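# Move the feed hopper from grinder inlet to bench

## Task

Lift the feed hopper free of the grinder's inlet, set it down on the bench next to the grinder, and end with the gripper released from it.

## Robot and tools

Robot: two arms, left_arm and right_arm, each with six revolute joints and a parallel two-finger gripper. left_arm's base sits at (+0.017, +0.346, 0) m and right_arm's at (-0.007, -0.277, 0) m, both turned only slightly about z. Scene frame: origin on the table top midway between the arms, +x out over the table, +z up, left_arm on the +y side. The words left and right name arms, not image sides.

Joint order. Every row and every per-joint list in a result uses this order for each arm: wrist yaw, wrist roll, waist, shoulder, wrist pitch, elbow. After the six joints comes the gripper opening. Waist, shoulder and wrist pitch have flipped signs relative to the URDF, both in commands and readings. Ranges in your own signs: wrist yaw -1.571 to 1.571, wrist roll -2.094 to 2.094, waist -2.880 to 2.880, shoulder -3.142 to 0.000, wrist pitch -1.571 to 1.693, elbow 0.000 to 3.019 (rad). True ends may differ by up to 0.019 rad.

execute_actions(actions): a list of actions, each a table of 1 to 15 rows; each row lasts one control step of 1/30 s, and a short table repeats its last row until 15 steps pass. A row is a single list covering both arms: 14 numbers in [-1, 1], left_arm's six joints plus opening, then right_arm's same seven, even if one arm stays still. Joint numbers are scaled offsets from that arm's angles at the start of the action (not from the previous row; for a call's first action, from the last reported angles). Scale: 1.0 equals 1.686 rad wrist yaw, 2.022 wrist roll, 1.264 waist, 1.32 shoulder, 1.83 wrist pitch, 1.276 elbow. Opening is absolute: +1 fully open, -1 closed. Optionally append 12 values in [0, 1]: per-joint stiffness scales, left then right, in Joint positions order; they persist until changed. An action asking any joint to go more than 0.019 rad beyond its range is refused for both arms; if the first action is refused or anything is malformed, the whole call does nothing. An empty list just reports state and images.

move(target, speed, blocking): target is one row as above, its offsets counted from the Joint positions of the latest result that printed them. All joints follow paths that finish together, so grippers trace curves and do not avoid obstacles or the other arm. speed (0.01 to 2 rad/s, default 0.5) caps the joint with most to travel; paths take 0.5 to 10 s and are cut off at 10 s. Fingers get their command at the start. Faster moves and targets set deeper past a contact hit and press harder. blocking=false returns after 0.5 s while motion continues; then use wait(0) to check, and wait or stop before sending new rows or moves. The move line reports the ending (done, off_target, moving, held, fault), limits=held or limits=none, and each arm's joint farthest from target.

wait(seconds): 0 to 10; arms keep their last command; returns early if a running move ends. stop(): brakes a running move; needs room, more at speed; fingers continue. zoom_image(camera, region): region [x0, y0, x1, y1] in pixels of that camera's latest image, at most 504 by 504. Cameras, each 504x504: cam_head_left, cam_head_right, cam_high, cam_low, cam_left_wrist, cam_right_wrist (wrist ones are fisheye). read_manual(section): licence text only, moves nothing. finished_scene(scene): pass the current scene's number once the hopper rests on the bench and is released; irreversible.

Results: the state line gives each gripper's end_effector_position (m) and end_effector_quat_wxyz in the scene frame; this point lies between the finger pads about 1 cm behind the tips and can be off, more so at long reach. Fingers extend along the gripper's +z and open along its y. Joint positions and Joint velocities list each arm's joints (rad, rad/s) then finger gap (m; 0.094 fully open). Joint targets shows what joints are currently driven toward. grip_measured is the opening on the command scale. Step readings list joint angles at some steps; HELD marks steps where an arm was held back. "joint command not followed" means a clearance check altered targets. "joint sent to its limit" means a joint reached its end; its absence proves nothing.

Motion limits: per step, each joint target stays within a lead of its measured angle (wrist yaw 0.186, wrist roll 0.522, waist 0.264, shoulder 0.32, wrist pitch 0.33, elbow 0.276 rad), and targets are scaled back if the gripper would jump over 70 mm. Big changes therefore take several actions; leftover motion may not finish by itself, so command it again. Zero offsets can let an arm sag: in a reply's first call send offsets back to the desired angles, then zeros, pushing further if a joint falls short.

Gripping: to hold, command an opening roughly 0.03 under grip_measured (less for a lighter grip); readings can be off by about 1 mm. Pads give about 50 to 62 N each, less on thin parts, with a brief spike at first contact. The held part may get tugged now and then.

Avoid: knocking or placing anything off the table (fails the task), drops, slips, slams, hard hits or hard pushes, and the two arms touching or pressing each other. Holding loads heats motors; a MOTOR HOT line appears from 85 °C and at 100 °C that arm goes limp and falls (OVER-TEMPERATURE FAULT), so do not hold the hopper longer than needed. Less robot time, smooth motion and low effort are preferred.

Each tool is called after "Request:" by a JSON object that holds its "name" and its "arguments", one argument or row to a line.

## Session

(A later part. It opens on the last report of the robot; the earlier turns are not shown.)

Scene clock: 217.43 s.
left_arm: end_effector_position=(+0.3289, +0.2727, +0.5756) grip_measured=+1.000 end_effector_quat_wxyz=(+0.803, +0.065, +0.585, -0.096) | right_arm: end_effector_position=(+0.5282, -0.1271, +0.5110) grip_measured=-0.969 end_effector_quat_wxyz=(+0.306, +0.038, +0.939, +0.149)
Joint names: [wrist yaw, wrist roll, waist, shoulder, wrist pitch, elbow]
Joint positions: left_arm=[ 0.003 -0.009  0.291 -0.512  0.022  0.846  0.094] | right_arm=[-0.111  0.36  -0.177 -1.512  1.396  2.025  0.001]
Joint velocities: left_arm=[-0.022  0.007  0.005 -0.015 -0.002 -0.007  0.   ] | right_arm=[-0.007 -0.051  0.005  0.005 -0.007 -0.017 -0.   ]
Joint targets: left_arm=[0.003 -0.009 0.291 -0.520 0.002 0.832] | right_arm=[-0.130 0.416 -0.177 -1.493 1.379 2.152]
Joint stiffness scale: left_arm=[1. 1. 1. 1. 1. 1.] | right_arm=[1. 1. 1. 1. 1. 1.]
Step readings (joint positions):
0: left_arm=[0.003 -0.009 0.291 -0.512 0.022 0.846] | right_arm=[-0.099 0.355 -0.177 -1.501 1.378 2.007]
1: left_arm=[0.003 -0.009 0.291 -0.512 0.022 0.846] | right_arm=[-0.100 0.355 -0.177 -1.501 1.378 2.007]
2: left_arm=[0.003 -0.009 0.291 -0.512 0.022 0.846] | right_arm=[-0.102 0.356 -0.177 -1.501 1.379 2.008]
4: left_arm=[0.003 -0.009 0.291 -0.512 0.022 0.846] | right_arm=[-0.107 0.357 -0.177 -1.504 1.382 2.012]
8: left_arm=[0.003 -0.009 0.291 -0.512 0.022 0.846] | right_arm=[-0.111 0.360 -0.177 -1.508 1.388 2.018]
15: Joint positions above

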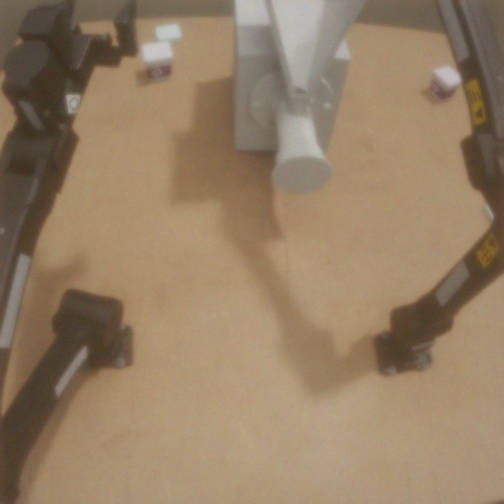

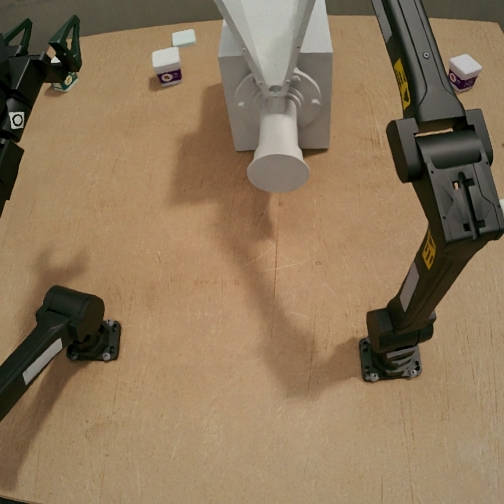

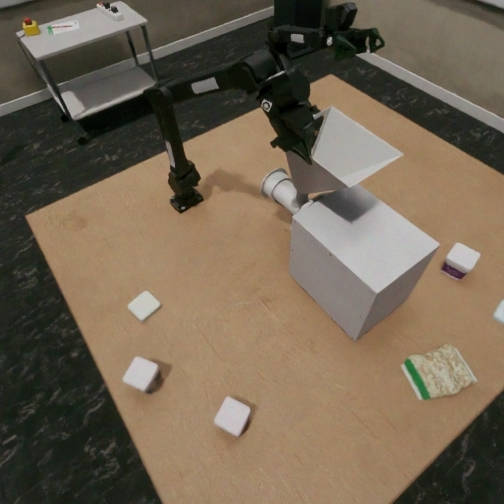

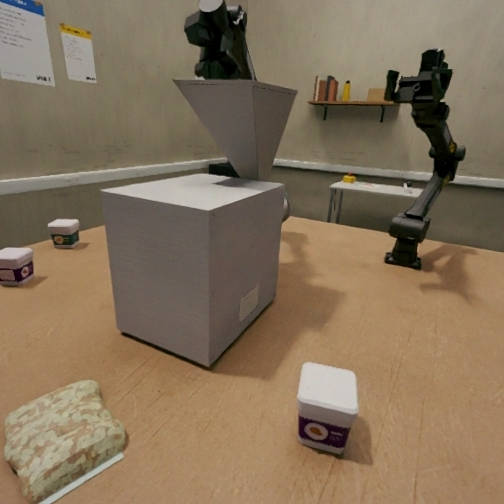

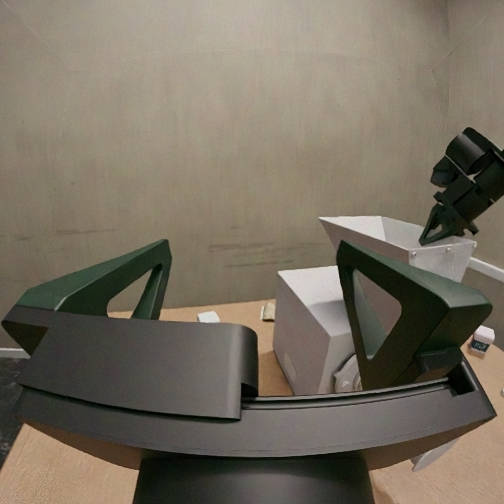

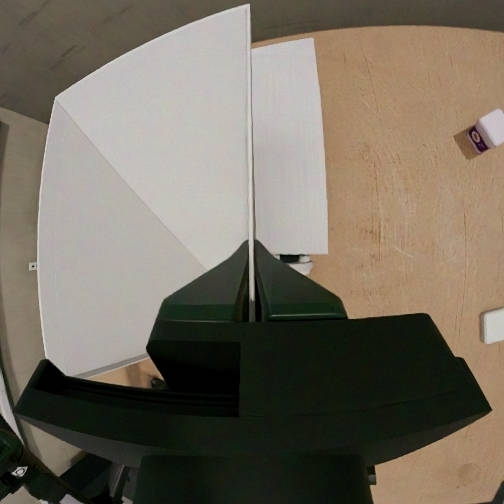

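Request:
{"name": "execute_actions", "arguments": {
  "actions": [
    [[0,0,0,-0.006,-0.011,-0.011,1, -0.011,0.028,0.003,0.014,-0.009,0.1,-1],[0,0,0,-0.006,-0.011,-0.011,1, -0.011,0.028,0.006,0.014,-0.009,0.1,-1],[0,0,0,-0.006,-0.011,-0.011,1, -0.011,0.028,0.009,0.014,-0.009,0.1,-1],[0,0,0,-0.006,-0.011,-0.011,1, -0.011,0.028,0.012,0.014,-0.009,0.103,-1],[0,0,0,-0.006,-0.011,-0.011,1, -0.011,0.028,0.015,0.014,-0.009,0.106,-1],[0,0,0,-0.006,-0.011,-0.011,1, -0.011,0.028,0.016,0.014,-0.009,0.11,-1],[0,0,0,-0.006,-0.011,-0.011,1, -0.011,0.028,0.016,0.014,-0.009,0.115,-1],[0,0,0,-0.006,-0.011,-0.011,1, -0.011,0.028,0.016,0.014,-0.009,0.12,-1]]
  ]
}}

Scene clock: 225.50 s.
left_arm: end_effector_position=(+0.3289, +0.2727, +0.5756) grip_measured=+1.000 end_effector_quat_wxyz=(+0.803, +0.065, +0.585, -0.096) | right_arm: end_effector_position=(+0.5282, -0.1278, +0.5108) grip_measured=-0.969 end_effector_quat_wxyz=(+0.304, +0.039, +0.940, +0.149)
Joint names: [wrist yaw, wrist roll, waist, shoulder, wrist pitch, elbow]
Joint positions: left_arm=[ 0.003 -0.009  0.291 -0.512  0.022  0.846  0.094] | right_arm=[-0.112  0.361 -0.176 -1.514  1.403  2.03   0.001]
Joint velocities: left_arm=[-0.037 -0.037  0.005 -0.005 -0.017 -0.007  0.   ] | right_arm=[-0.037 -0.081  0.015  0.005  0.007  0.007  0.001]
Joint targets: left_arm=[0.003 -0.009 0.291 -0.520 0.002 0.832] | right_arm=[-0.128 0.410 -0.159 -1.496 1.383 2.160]
Joint stiffness scale: left_arm=[1. 1. 1. 1. 1. 1.] | right_arm=[1. 1. 1. 1. 1. 1.]
Step readings (joint positions):
0: left_arm=[0.003 -0.009 0.291 -0.512 0.022 0.846] | right_arm=[-0.111 0.360 -0.177 -1.512 1.396 2.025]
1: left_arm=[0.003 -0.009 0.291 -0.512 0.022 0.846] | right_arm=[-0.111 0.360 -0.177 -1.512 1.396 2.025]
2: left_arm=[0.003 -0.009 0.291 -0.512 0.022 0.846] | right_arm=[-0.111 0.360 -0.177 -1.512 1.396 2.025]
4: left_arm=[0.003 -0.009 0.291 -0.512 0.022 0.846] | right_arm=[-0.111 0.360 -0.177 -1.512 1.396 2.025]
8: left_arm=[0.003 -0.009 0.291 -0.512 0.022 0.846] | right_arm=[-0.112 0.361 -0.176 -1.514 1.401 2.028]
15: Joint positions above

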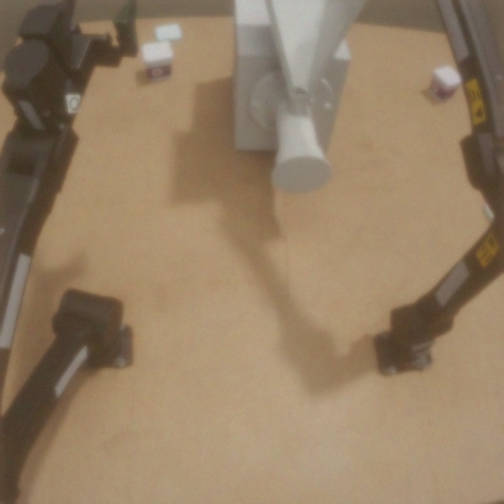

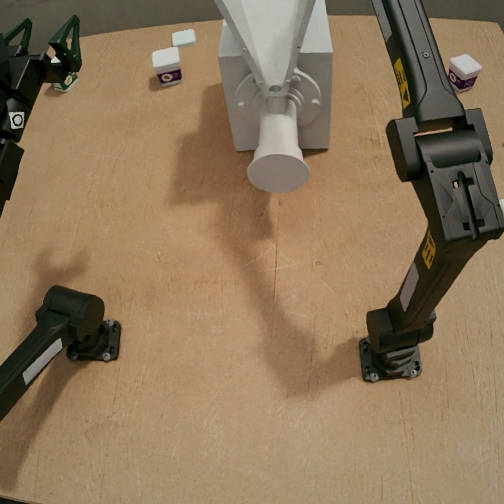

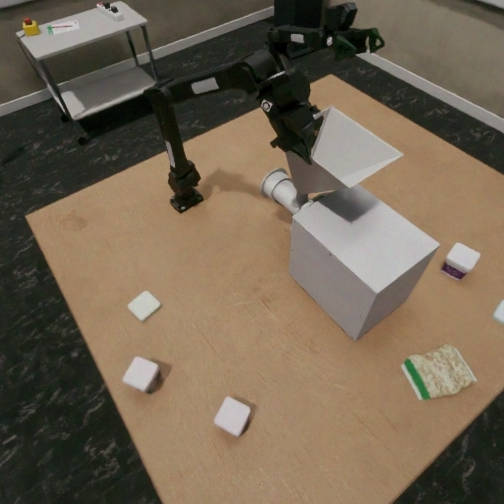

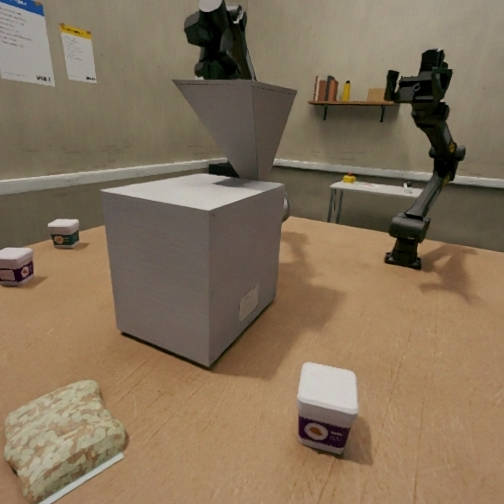

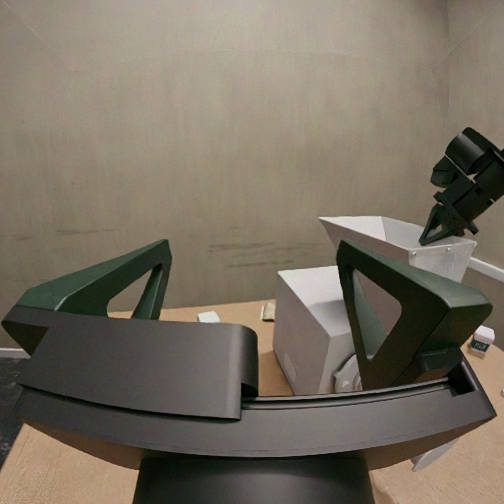

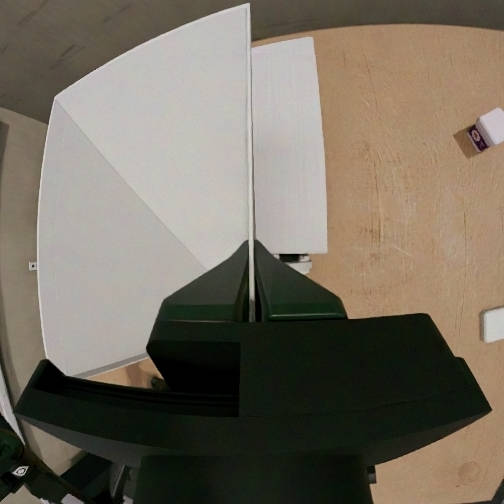

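Request:
{"name": "move", "arguments": {
  "target": [-0.121,-0.271,0.268,-0.692,0.665,0.987,0, -0.005,0.025,0.036,0.014,-0.012,0.098,-1],
  "speed": 1.1
}}

Scene clock: 247.13 s.
left_arm: end_effector_position=(+0.4999, +0.0854, +0.5951) grip_measured=+0.002 end_effector_quat_wxyz=(+0.437, -0.042, +0.883, -0.165) | right_arm: end_effector_position=(+0.5284, -0.1306, +0.5096) grip_measured=-0.969 end_effector_quat_wxyz=(+0.301, +0.043, +0.941, +0.150)
Joint names: [wrist yaw, wrist roll, waist, shoulder, wrist pitch, elbow]
Joint positions: left_arm=[-0.199 -0.547  0.619 -1.431  1.225  2.044  0.047] | right_arm=[-0.118  0.363 -0.169 -1.515  1.407  2.029  0.001]
Joint velocities: left_arm=[ 0.051 -0.022 -0.005  0.005  0.017  0.017 -0.001] | right_arm=[-0.022 -0.007 -0.005  0.005  0.007 -0.012 -0.   ]
Joint targets: left_arm=[-0.201 -0.557 0.629 -1.426 1.239 2.105] | right_arm=[-0.121 0.410 -0.131 -1.496 1.381 2.153]
Joint stiffness scale: left_arm=[1. 1. 1. 1. 1. 1.] | right_arm=[1. 1. 1. 1. 1. 1.]
move: off_target (left_arm, right_arm); limits=none; left_arm: farthest joint: the elbow, 0.062 radians from its target (1.260 radians at the start); right_arm: farthest joint: the elbow, 0.126 radians from its target (0.125 radians at the start)

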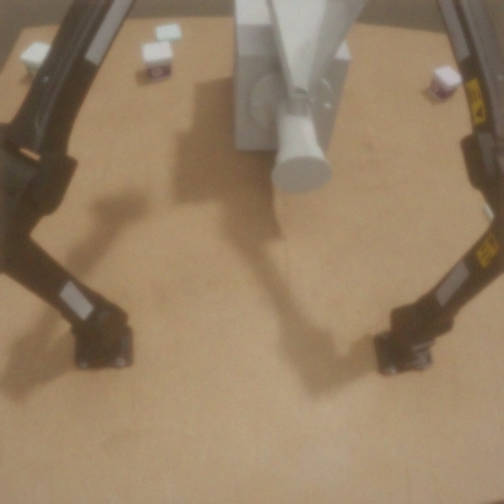

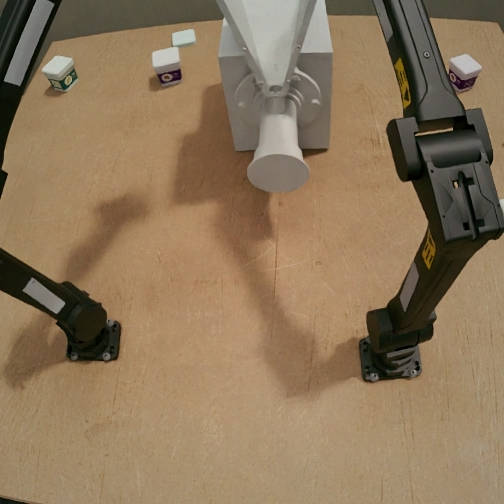

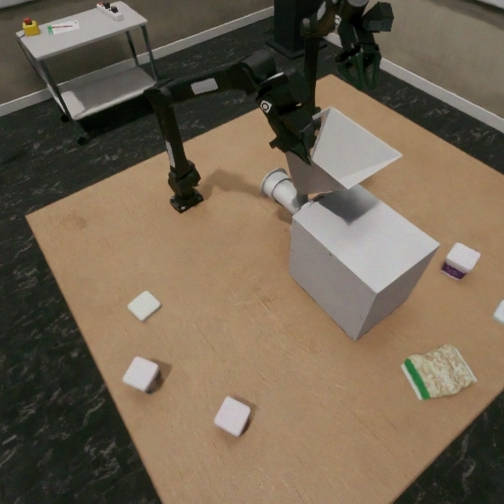

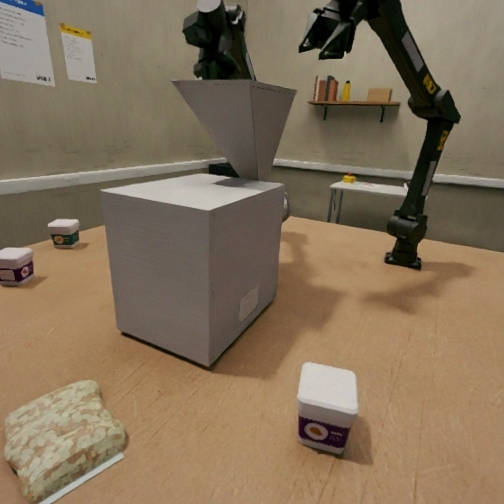

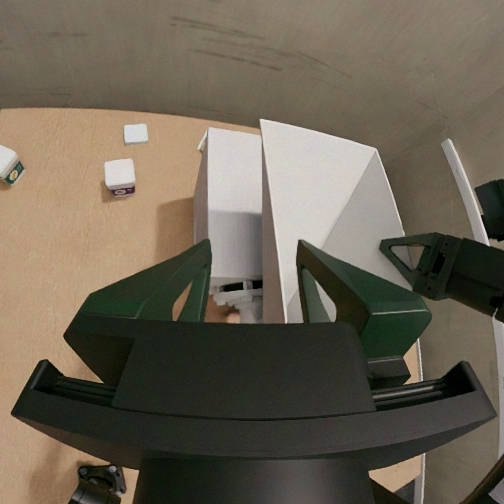

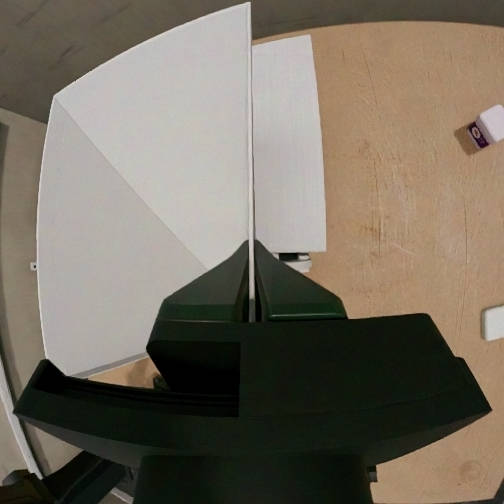

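Request:
{"name": "move", "arguments": {
  "target": [-0.031,-0.074,0.077,-0.086,0.072,0.063,0.3, 0,0,0.0,0.014,-0.012,0.04,-1],
  "speed": 0.2
}}

Scene clock: 255.60 s.
left_arm: end_effector_position=(+0.5009, +0.0366, +0.5260) grip_measured=+0.298 end_effector_quat_wxyz=(+0.358, -0.066, +0.922, -0.133) | right_arm: end_effector_position=(+0.5281, -0.1305, +0.5081) grip_measured=-0.969 end_effector_quat_wxyz=(+0.300, +0.040, +0.941, +0.148)
Joint names: [wrist yaw, wrist roll, waist, shoulder, wrist pitch, elbow]
Joint positions: left_arm=[-0.249 -0.687  0.706 -1.538  1.343  2.061  0.061] | right_arm=[-0.117  0.356 -0.17  -1.515  1.408  2.027  0.001]
Joint velocities: left_arm=[ 0.022 -0.007  0.005 -0.005 -0.007 -0.007  0.   ] | right_arm=[-0.037 -0.007 -0.005  0.015 -0.002 -0.002 -0.001]
Joint targets: left_arm=[-0.251 -0.697 0.717 -1.545 1.357 2.124] | right_arm=[-0.118 0.363 -0.169 -1.497 1.385 2.080]
Joint stiffness scale: left_arm=[1. 1. 1. 1. 1. 1.] | right_arm=[1. 1. 1. 1. 1. 1.]
move: off_target (left_arm, right_arm); limits=none; left_arm: farthest joint: the elbow, 0.063 radians from its target (0.081 radians at the start); right_arm: farthest joint: the elbow, 0.053 radians from its target (0.051 radians at the start)

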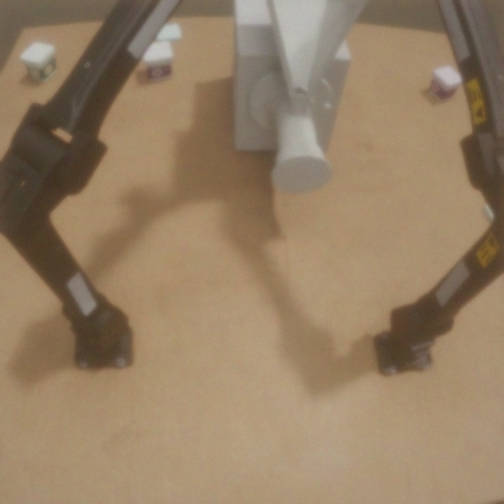

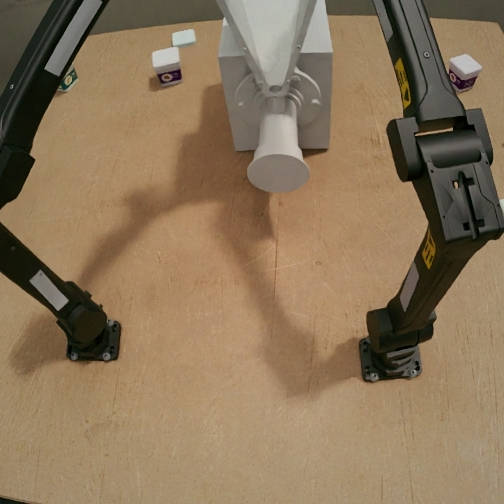

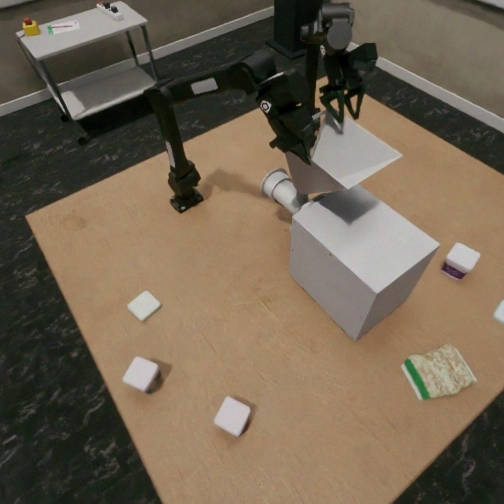

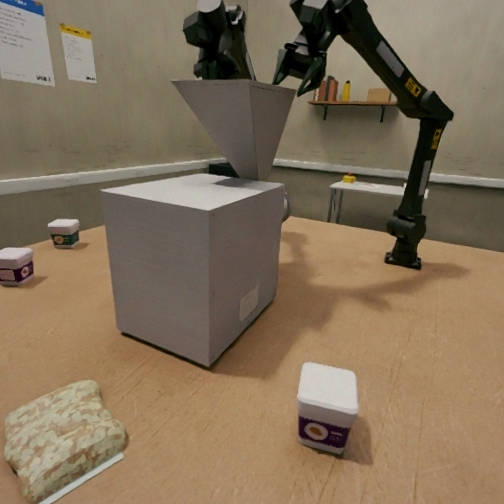

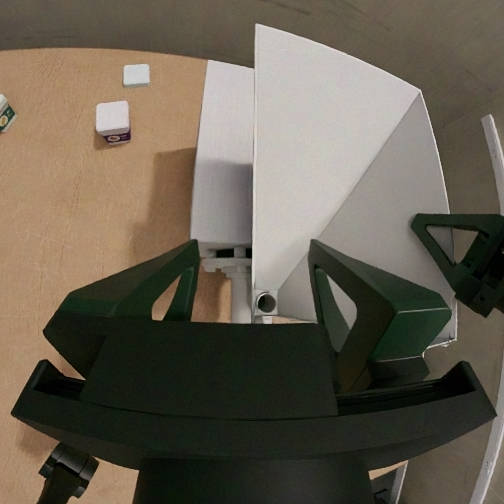

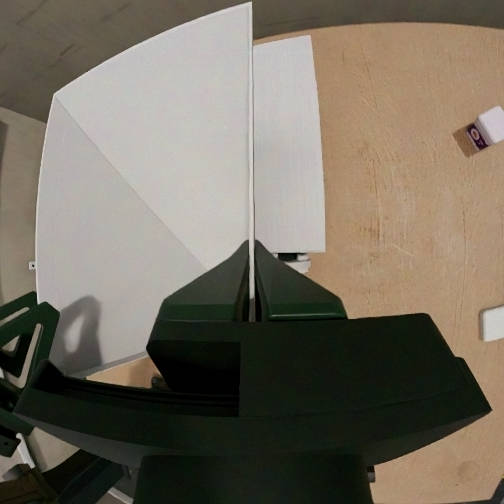

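Request:
{"name": "execute_actions", "arguments": {
  "actions": [
    [[0,0,0,-0.008,0.007,0.049,0.2, 0,0,0,0.014,-0.012,0.04,-1],[0,0,0,-0.011,0.007,0.049,0.1, 0,0,0,0.014,-0.012,0.04,-1],[0,0,0,-0.014,0.007,0.049,0.0, 0,0,0,0.014,-0.012,0.04,-1],[0,0,0,-0.017,0.007,0.049,-0.1, 0,0,0,0.014,-0.012,0.04,-1],[0,0,0,-0.02,0.007,0.049,-0.2, 0,0,0,0.014,-0.012,0.04,-1],[0,0,0,-0.022,0.007,0.049,-0.3, 0,0,0,0.014,-0.012,0.04,-1],[0,0,0,-0.024,0.007,0.049,-0.4, 0,0,0,0.014,-0.012,0.04,-1],[0,0,0,-0.026,0.007,0.049,-0.5, 0,0,0,0.014,-0.012,0.04,-1],[0,0,0,-0.028,0.007,0.049,-0.55, 0,0,0,0.014,-0.012,0.04,-1],[0,0,0,-0.029,0.007,0.049,-0.6, 0,0,0,0.014,-0.012,0.04,-1],[0,0,0,-0.03,0.007,0.049,-0.65, 0,0,0,0.014,-0.012,0.04,-1],[0,0,0,-0.03,0.007,0.049,-0.7, 0,0,0,0.014,-0.012,0.04,-1],[0,0,0,-0.03,0.007,0.049,-0.75, 0,0,0,0.014,-0.012,0.04,-1]],
    [[0,0,0,0,0,0.045,-0.79, 0,0,0,0.014,-0.012,0.04,-1],[0,0,0,0,0,0.045,-0.83, 0,0,0,0.014,-0.012,0.04,-1],[0,0,0,0,0,0.045,-0.86, 0,0,0,0.014,-0.012,0.04,-1],[0,0,0,0,0,0.045,-0.89, 0,0,0,0.014,-0.012,0.04,-1],[0,0,0,0,0,0.045,-0.92, 0,0,0,0.014,-0.012,0.04,-1],[0,0,0,0,0,0.045,-0.94, 0,0,0,0.014,-0.012,0.04,-1],[0,0,0,0,0,0.045,-0.96, 0,0,0,0.014,-0.012,0.04,-1],[0,0,0,0,0,0.045,-1, 0,0,0,0.014,-0.012,0.04,-1]]
  ]
}}

Scene clock: 266.43 s.
left_arm: end_effector_position=(+0.5078, +0.0320, +0.5132) grip_measured=-0.970 end_effector_quat_wxyz=(+0.350, -0.066, +0.926, -0.125) | right_arm: end_effector_position=(+0.5282, -0.1308, +0.5081) grip_measured=-0.969 end_effector_quat_wxyz=(+0.301, +0.039, +0.942, +0.147)
Joint names: [wrist yaw, wrist roll, waist, shoulder, wrist pitch, elbow]
Joint positions: left_arm=[-0.252 -0.689  0.706 -1.561  1.345  2.061  0.001] | right_arm=[-0.115  0.354 -0.17  -1.515  1.408  2.027  0.001]
Joint velocities: left_arm=[ 0.051 -0.022  0.005  0.005 -0.002 -0.002  0.001] | right_arm=[-0.022 -0.022  0.015 -0.015  0.002  0.002  0.001]
Joint targets: left_arm=[-0.249 -0.687 0.706 -1.560 1.343 2.119] | right_arm=[-0.116 0.354 -0.170 -1.497 1.386 2.078]
Joint stiffness scale: left_arm=[1. 1. 1. 1. 1. 1.] | right_arm=[1. 1. 1. 1. 1. 1.]
Step readings (joint positions; steps 1 to 15: 1st action; 16 to 30: 2nd action):
0: left_arm=[-0.249 -0.687 0.706 -1.538 1.343 2.061] | right_arm=[-0.117 0.356 -0.170 -1.515 1.408 2.027]
1: left_arm=[-0.249 -0.687 0.706 -1.538 1.343 2.061] | right_arm=[-0.117 0.355 -0.170 -1.515 1.408 2.027]
2: left_arm=[-0.249 -0.687 0.706 -1.538 1.343 2.061] | right_arm=[-0.117 0.354 -0.170 -1.515 1.408 2.027]
4: left_arm=[-0.249 -0.687 0.706 -1.538 1.343 2.061] | right_arm=[-0.117 0.354 -0.170 -1.515 1.408 2.027]
8: left_arm=[-0.249 -0.687 0.706 -1.542 1.343 2.061] | right_arm=[-0.117 0.354 -0.170 -1.515 1.408 2.027]
15: left_arm=[-0.249 -0.687 0.706 -1.560 1.343 2.061] | right_arm=[-0.117 0.354 -0.170 -1.515 1.408 2.027]
16: left_arm=[-0.249 -0.687 0.706 -1.561 1.343 2.061] | right_arm=[-0.117 0.354 -0.170 -1.515 1.408 2.027]
17: left_arm=[-0.249 -0.687 0.706 -1.561 1.343 2.061] | right_arm=[-0.117 0.354 -0.170 -1.515 1.408 2.027]
19: left_arm=[-0.250 -0.687 0.706 -1.561 1.343 2.061] | right_arm=[-0.116 0.354 -0.170 -1.515 1.408 2.027]
23: left_arm=[-0.253 -0.687 0.706 -1.561 1.345 2.061] | right_arm=[-0.115 0.354 -0.170 -1.515 1.408 2.027]
30: Joint positions above

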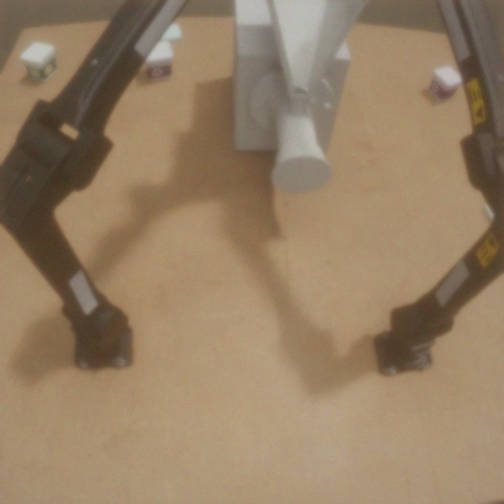

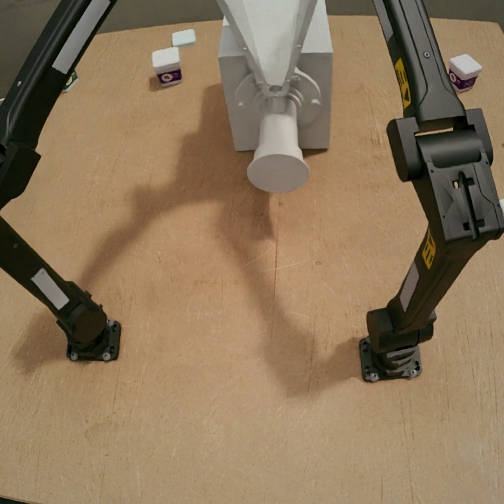

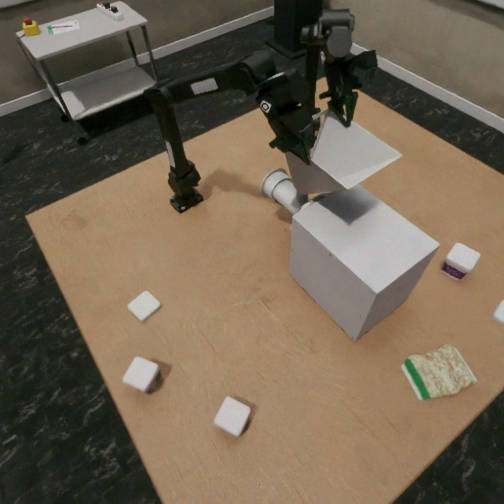

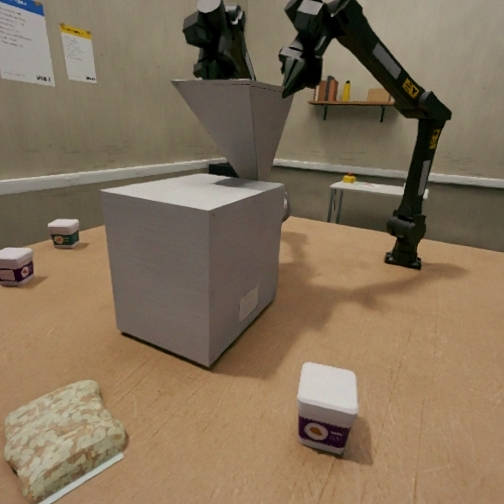

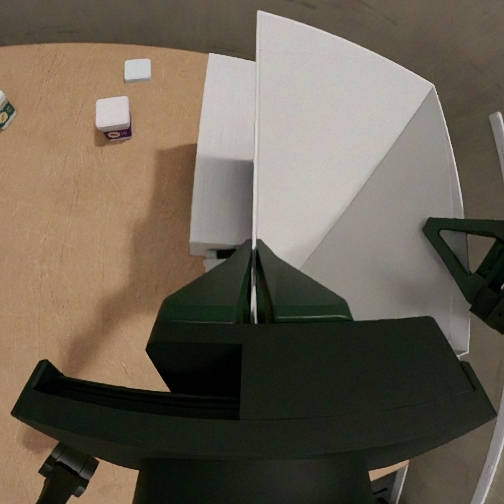

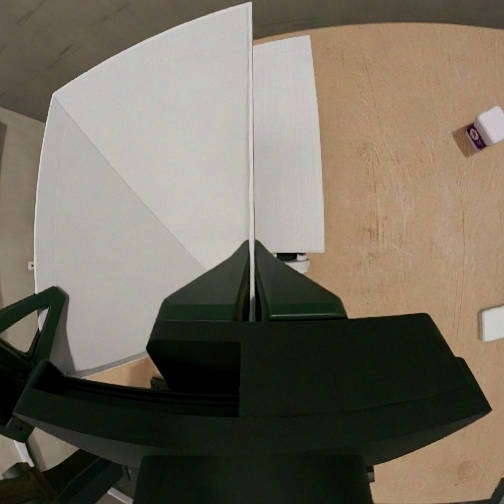

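Request:
{"name": "execute_actions", "arguments": {
  "actions": [
    [[0,0,0,0.003,-0.002,0.05,-1, 0,0,0,0.012,-0.01,0.047,-1],[0,0,0,0.005,-0.004,0.056,-1, 0,0,0,0.011,-0.009,0.054,-1],[0,0,0,0.007,-0.006,0.062,-1, 0,0,0,0.01,-0.008,0.061,-1],[0,0,0,0.008,-0.006,0.068,-1, 0,0,0,0.009,-0.007,0.068,-1],[0,0,0,0.008,-0.006,0.074,-1, 0,0,0,0.008,-0.006,0.074,-1],[0,0,0,0.008,-0.006,0.08,-1, 0,0,0,0.008,-0.006,0.08,-1],[0,0,0,0.008,-0.006,0.085,-1, 0,0,0,0.008,-0.006,0.085,-1],[0,0,0,0.008,-0.006,0.09,-1, 0,0,0,0.008,-0.006,0.09,-1],[0,0,0,0.008,-0.006,0.095,-1, 0,0,0,0.008,-0.006,0.095,-1],[0,0,0,0.008,-0.006,0.1,-1, 0,0,0,0.008,-0.006,0.1,-1],[0,0,0,0.008,-0.006,0.105,-1, 0,0,0,0.008,-0.006,0.105,-1]]
  ]
}}

Scene clock: 275.47 s.
left_arm: end_effector_position=(+0.5072, +0.0321, +0.5158) grip_measured=-0.970 end_effector_quat_wxyz=(+0.350, -0.067, +0.926, -0.127) | right_arm: end_effector_position=(+0.5281, -0.1311, +0.5092) grip_measured=-0.969 end_effector_quat_wxyz=(+0.299, +0.040, +0.942, +0.146)
Joint names: [wrist yaw, wrist roll, waist, shoulder, wrist pitch, elbow]
Joint positions: left_arm=[-0.25  -0.691  0.706 -1.562  1.351  2.07   0.001] | right_arm=[-0.114  0.355 -0.17  -1.519  1.418  2.037  0.001]
Joint velocities: left_arm=[-0.037  0.022  0.015  0.005  0.007  0.007  0.   ] | right_arm=[-0.022 -0.066 -0.015  0.005  0.002  0.002 -0.   ]
Joint targets: left_arm=[-0.252 -0.688 0.706 -1.550 1.334 2.195] | right_arm=[-0.115 0.354 -0.170 -1.505 1.397 2.161]
Joint stiffness scale: left_arm=[1. 1. 1. 1. 1. 1.] | right_arm=[1. 1. 1. 1. 1. 1.]
Step readings (joint positions):
0: left_arm=[-0.252 -0.689 0.706 -1.561 1.345 2.061] | right_arm=[-0.115 0.354 -0.170 -1.515 1.408 2.027]
1: left_arm=[-0.252 -0.689 0.706 -1.561 1.345 2.061] | right_arm=[-0.115 0.354 -0.170 -1.515 1.408 2.027]
2: left_arm=[-0.252 -0.689 0.706 -1.561 1.345 2.061] | right_arm=[-0.115 0.354 -0.170 -1.515 1.408 2.027]
4: left_arm=[-0.252 -0.689 0.706 -1.561 1.345 2.063] | right_arm=[-0.114 0.354 -0.170 -1.515 1.408 2.027]
8: left_arm=[-0.251 -0.689 0.706 -1.561 1.346 2.065] | right_arm=[-0.114 0.354 -0.170 -1.515 1.411 2.029]
15: Joint positions above

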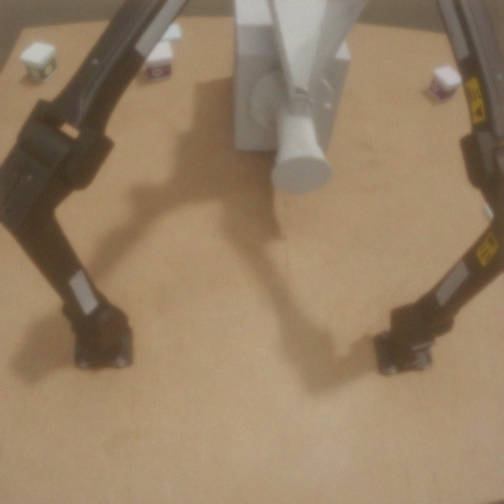

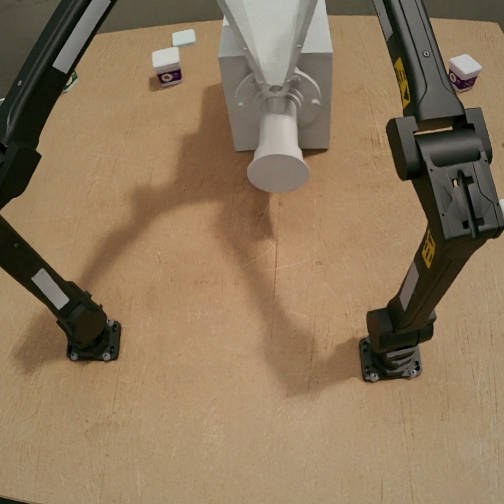

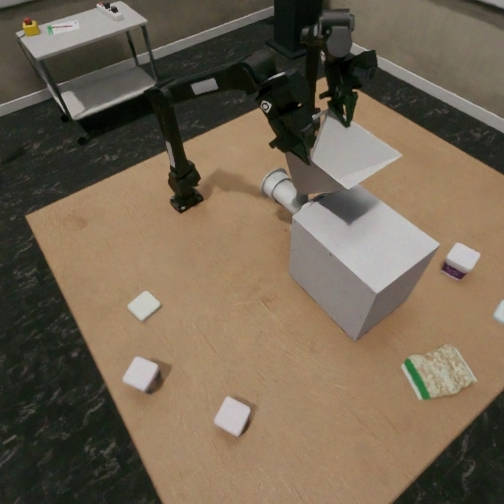

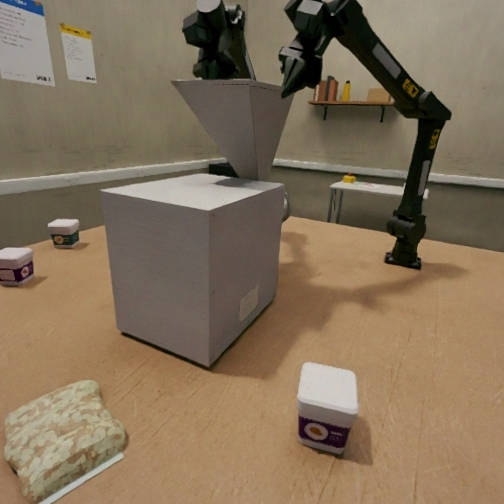

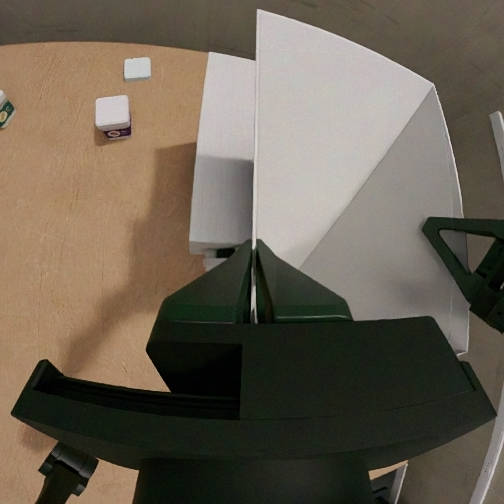

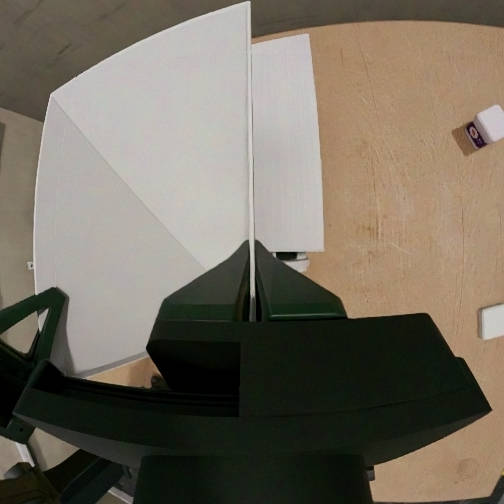

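Request:
{"name": "zoom_image", "arguments": {
  "camera": "cam_high",
  "region": [275, 170, 335, 230]
}}

Request:
{"name": "zoom_image", "arguments": {
  "camera": "cam_head_left",
  "region": [265, 65, 335, 135]
}}

Request:
{"name": "zoom_image", "arguments": {
  "camera": "cam_head_right",
  "region": [235, 60, 319, 144]
}}

Region (275, 170, 335, 230) of cam_high's 504x504 image, scaled by 8.400, with more detail than that image has.

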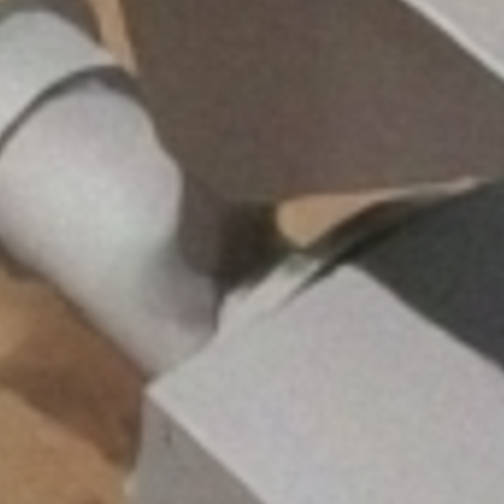

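Region (265, 65, 335, 135) of cam_head_left's 504x504 image, scaled by 7.200, with more detail than that image has.

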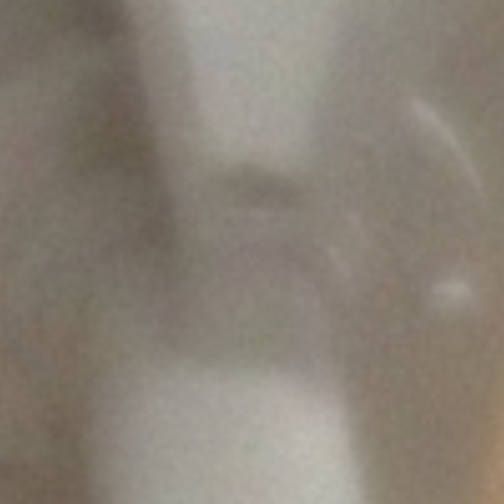

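Region (235, 60, 319, 144) of cam_head_right's 504x504 image, scaled by 6.000, with more detail than that image has.

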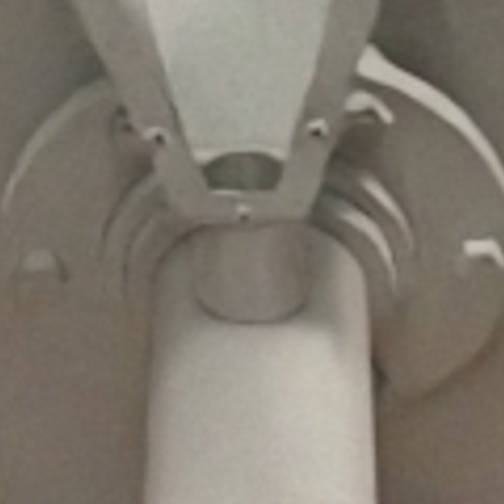

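Request:
{"name": "execute_actions", "arguments": {
  "actions": [
    [[0,0,0,0.007,-0.01,0.098,-1, 0,0,0,0.009,-0.012,0.097,-1],[0,0,0,0.005,-0.01,0.1,-1, 0,0,0,0.007,-0.012,0.099,-1],[0,0,0,0.003,-0.01,0.102,-1, 0,0,0,0.005,-0.012,0.101,-1],[0,0,0,0.001,-0.01,0.104,-1, 0,0,0,0.003,-0.012,0.103,-1],[0,0,0,-0.001,-0.01,0.106,-1, 0,0,0,0.001,-0.012,0.105,-1],[0,0,0,-0.003,-0.01,0.108,-1, 0,0,0,-0.001,-0.012,0.107,-1],[0,0,0,-0.005,-0.01,0.11,-1, 0,0,0,-0.003,-0.012,0.109,-1],[0,0,0,-0.007,-0.01,0.112,-1, 0,0,0,-0.005,-0.012,0.111,-1],[0,0,0,-0.009,-0.01,0.114,-1, 0,0,0,-0.007,-0.012,0.113,-1],[0,0,0,-0.011,-0.01,0.116,-1, 0,0,0,-0.009,-0.012,0.115,-1],[0,0,0,-0.013,-0.01,0.118,-1, 0,0,0,-0.011,-0.012,0.117,-1],[0,0,0,-0.015,-0.01,0.12,-1, 0,0,0,-0.013,-0.012,0.119,-1]]
  ]
}}

Scene clock: 292.67 s.
left_arm: end_effector_position=(+0.5076, +0.0317, +0.5155) grip_measured=-0.970 end_effector_quat_wxyz=(+0.345, -0.067, +0.928, -0.123) | right_arm: end_effector_position=(+0.5285, -0.1312, +0.5091) grip_measured=-0.969 end_effector_quat_wxyz=(+0.292, +0.041, +0.944, +0.144)
Joint names: [wrist yaw, wrist roll, waist, shoulder, wrist pitch, elbow]
Joint positions: left_arm=[-0.25  -0.692  0.706 -1.574  1.372  2.09   0.001] | right_arm=[-0.113  0.357 -0.169 -1.532  1.44   2.057  0.001]
Joint velocities: left_arm=[ 0.007 -0.007  0.005  0.015  0.012 -0.012  0.   ] | right_arm=[ 0.081  0.022 -0.005  0.005  0.007 -0.012  0.001]
Joint targets: left_arm=[-0.250 -0.691 0.706 -1.582 1.333 2.223] | right_arm=[-0.113 0.355 -0.169 -1.537 1.396 2.189]
Joint stiffness scale: left_arm=[1. 1. 1. 1. 1. 1.] | right_arm=[1. 1. 1. 1. 1. 1.]
Step readings (joint positions):
0: left_arm=[-0.250 -0.691 0.706 -1.562 1.351 2.070] | right_arm=[-0.114 0.355 -0.170 -1.519 1.418 2.037]
1: left_arm=[-0.250 -0.691 0.706 -1.562 1.351 2.070] | right_arm=[-0.114 0.355 -0.170 -1.519 1.418 2.037]
2: left_arm=[-0.250 -0.691 0.706 -1.562 1.351 2.070] | right_arm=[-0.114 0.355 -0.170 -1.520 1.418 2.037]
4: left_arm=[-0.250 -0.692 0.706 -1.564 1.353 2.072] | right_arm=[-0.114 0.356 -0.170 -1.521 1.420 2.039]
8: left_arm=[-0.250 -0.692 0.706 -1.568 1.361 2.080] | right_arm=[-0.113 0.356 -0.170 -1.525 1.429 2.047]
15: Joint positions above

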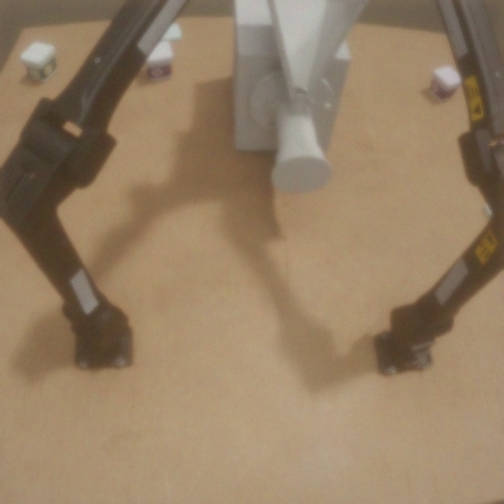

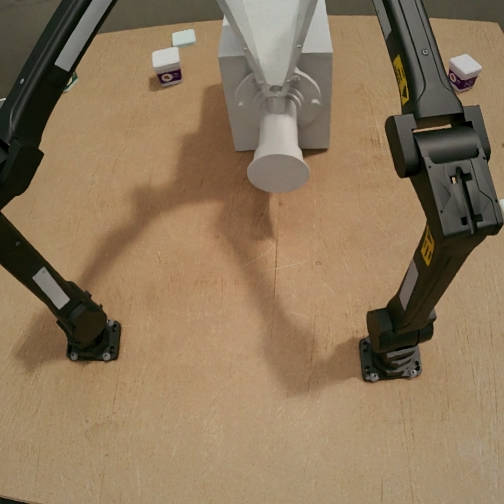

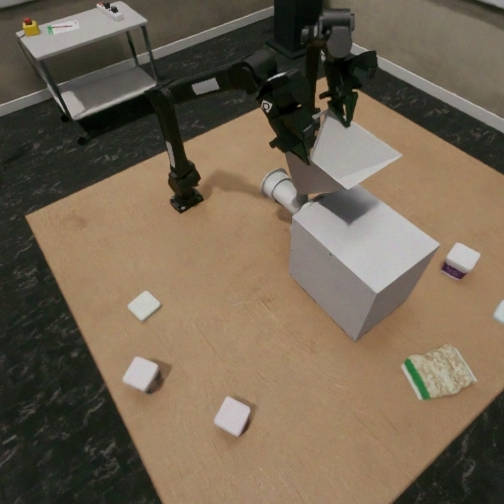

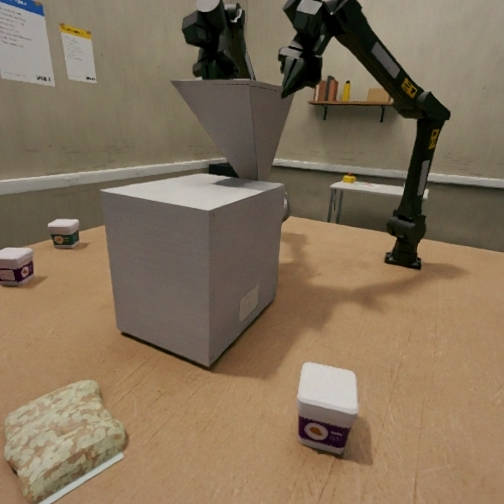

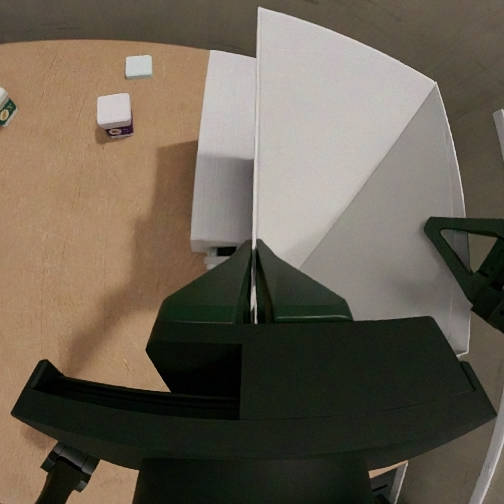

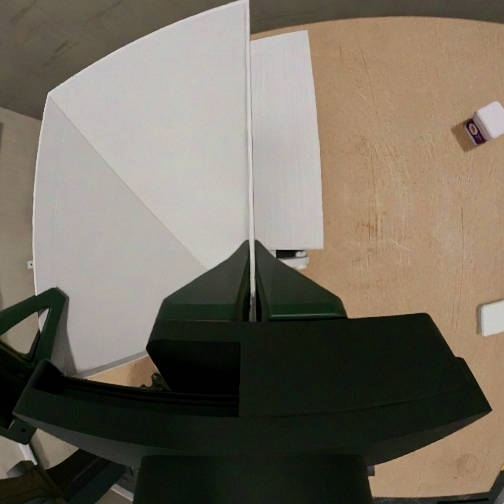

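Request:
{"name": "execute_actions", "arguments": {
  "actions": [
    [[0,0,0,0,-0.015,0.1,-1, 0,0,0,0,-0.018,0.1,-1],[0,0,0,0.005,-0.012,0.097,-1, 0,0,0,0.005,-0.014,0.097,-1],[0,0,0,0.01,-0.01,0.094,-1, 0,0,0,0.01,-0.01,0.094,-1],[0,0,0,0.014,-0.008,0.091,-1, 0,0,0,0.014,-0.008,0.091,-1],[0,0,0,0.018,-0.006,0.088,-1, 0,0,0,0.018,-0.006,0.088,-1],[0,0,0,0.021,-0.005,0.086,-1, 0,0,0,0.021,-0.005,0.086,-1],[0,0,0,0.024,-0.005,0.084,-1, 0,0,0,0.024,-0.005,0.084,-1],[0,0,0,0.027,-0.005,0.082,-1, 0,0,0,0.027,-0.005,0.082,-1],[0,0,0,0.03,-0.005,0.08,-1, 0,0,0,0.03,-0.005,0.08,-1],[0,0,0,0.033,-0.005,0.08,-1, 0,0,0,0.033,-0.005,0.08,-1],[0,0,0,0.036,-0.005,0.08,-1, 0,0,0,0.036,-0.005,0.08,-1],[0,0,0,0.039,-0.005,0.08,-1, 0,0,0,0.039,-0.005,0.08,-1]]
  ]
}}

Scene clock: 300.60 s.
left_arm: end_effector_position=(+0.5072, +0.0320, +0.5156) grip_measured=-0.970 end_effector_quat_wxyz=(+0.344, -0.067, +0.928, -0.122) | right_arm: end_effector_position=(+0.5280, -0.1314, +0.5088) grip_measured=-0.969 end_effector_quat_wxyz=(+0.291, +0.042, +0.945, +0.144)
Joint names: [wrist yaw, wrist roll, waist, shoulder, wrist pitch, elbow]
Joint positions: left_arm=[-0.25  -0.692  0.706 -1.574  1.374  2.09   0.001] | right_arm=[-0.113  0.357 -0.169 -1.532  1.443  2.057  0.001]
Joint velocities: left_arm=[-0.037 -0.007  0.005 -0.005 -0.007  0.002 -0.001] | right_arm=[-0.11  -0.022  0.005  0.015 -0.012  0.012  0.   ]
Joint targets: left_arm=[-0.250 -0.692 0.706 -1.527 1.364 2.182] | right_arm=[-0.113 0.357 -0.169 -1.484 1.432 2.151]
Joint stiffness scale: left_arm=[1. 1. 1. 1. 1. 1.] | right_arm=[1. 1. 1. 1. 1. 1.]
Step readings (joint positions):
0: left_arm=[-0.250 -0.692 0.706 -1.574 1.372 2.090] | right_arm=[-0.113 0.357 -0.169 -1.532 1.441 2.057]
1: left_arm=[-0.250 -0.692 0.706 -1.574 1.373 2.090] | right_arm=[-0.113 0.357 -0.169 -1.532 1.441 2.057]
2: left_arm=[-0.250 -0.692 0.706 -1.574 1.374 2.090] | right_arm=[-0.113 0.357 -0.169 -1.532 1.442 2.057]
4: left_arm=[-0.250 -0.692 0.706 -1.574 1.374 2.090] | right_arm=[-0.113 0.357 -0.169 -1.532 1.443 2.057]
8: left_arm=[-0.250 -0.692 0.706 -1.574 1.375 2.090] | right_arm=[-0.113 0.357 -0.169 -1.532 1.443 2.057]
15: Joint positions above

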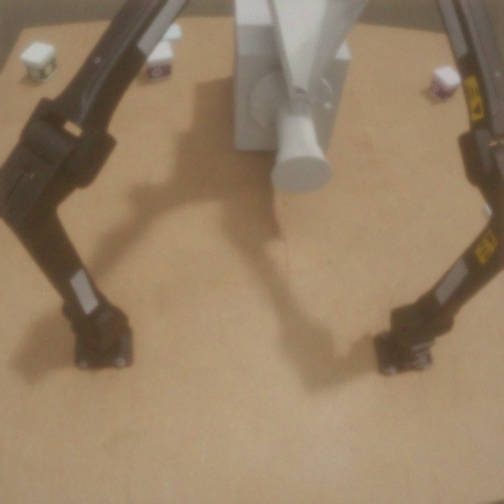

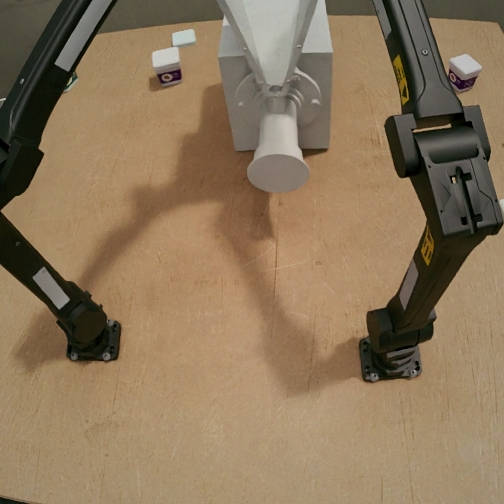

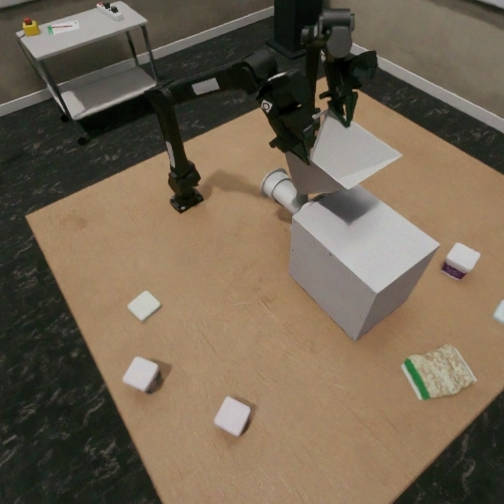

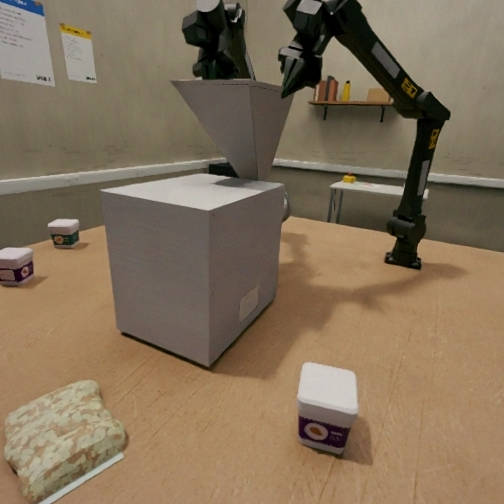

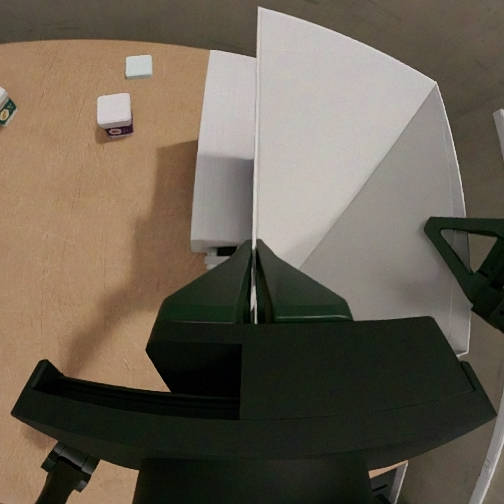

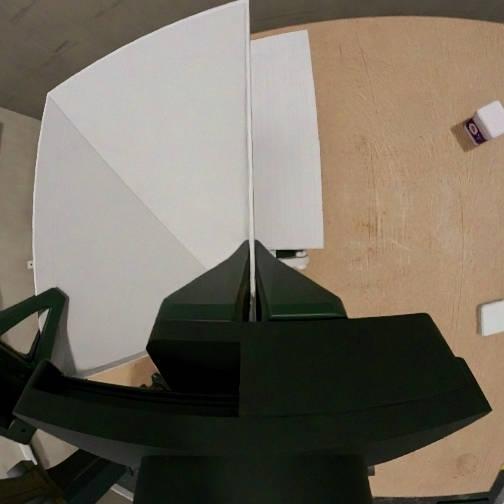

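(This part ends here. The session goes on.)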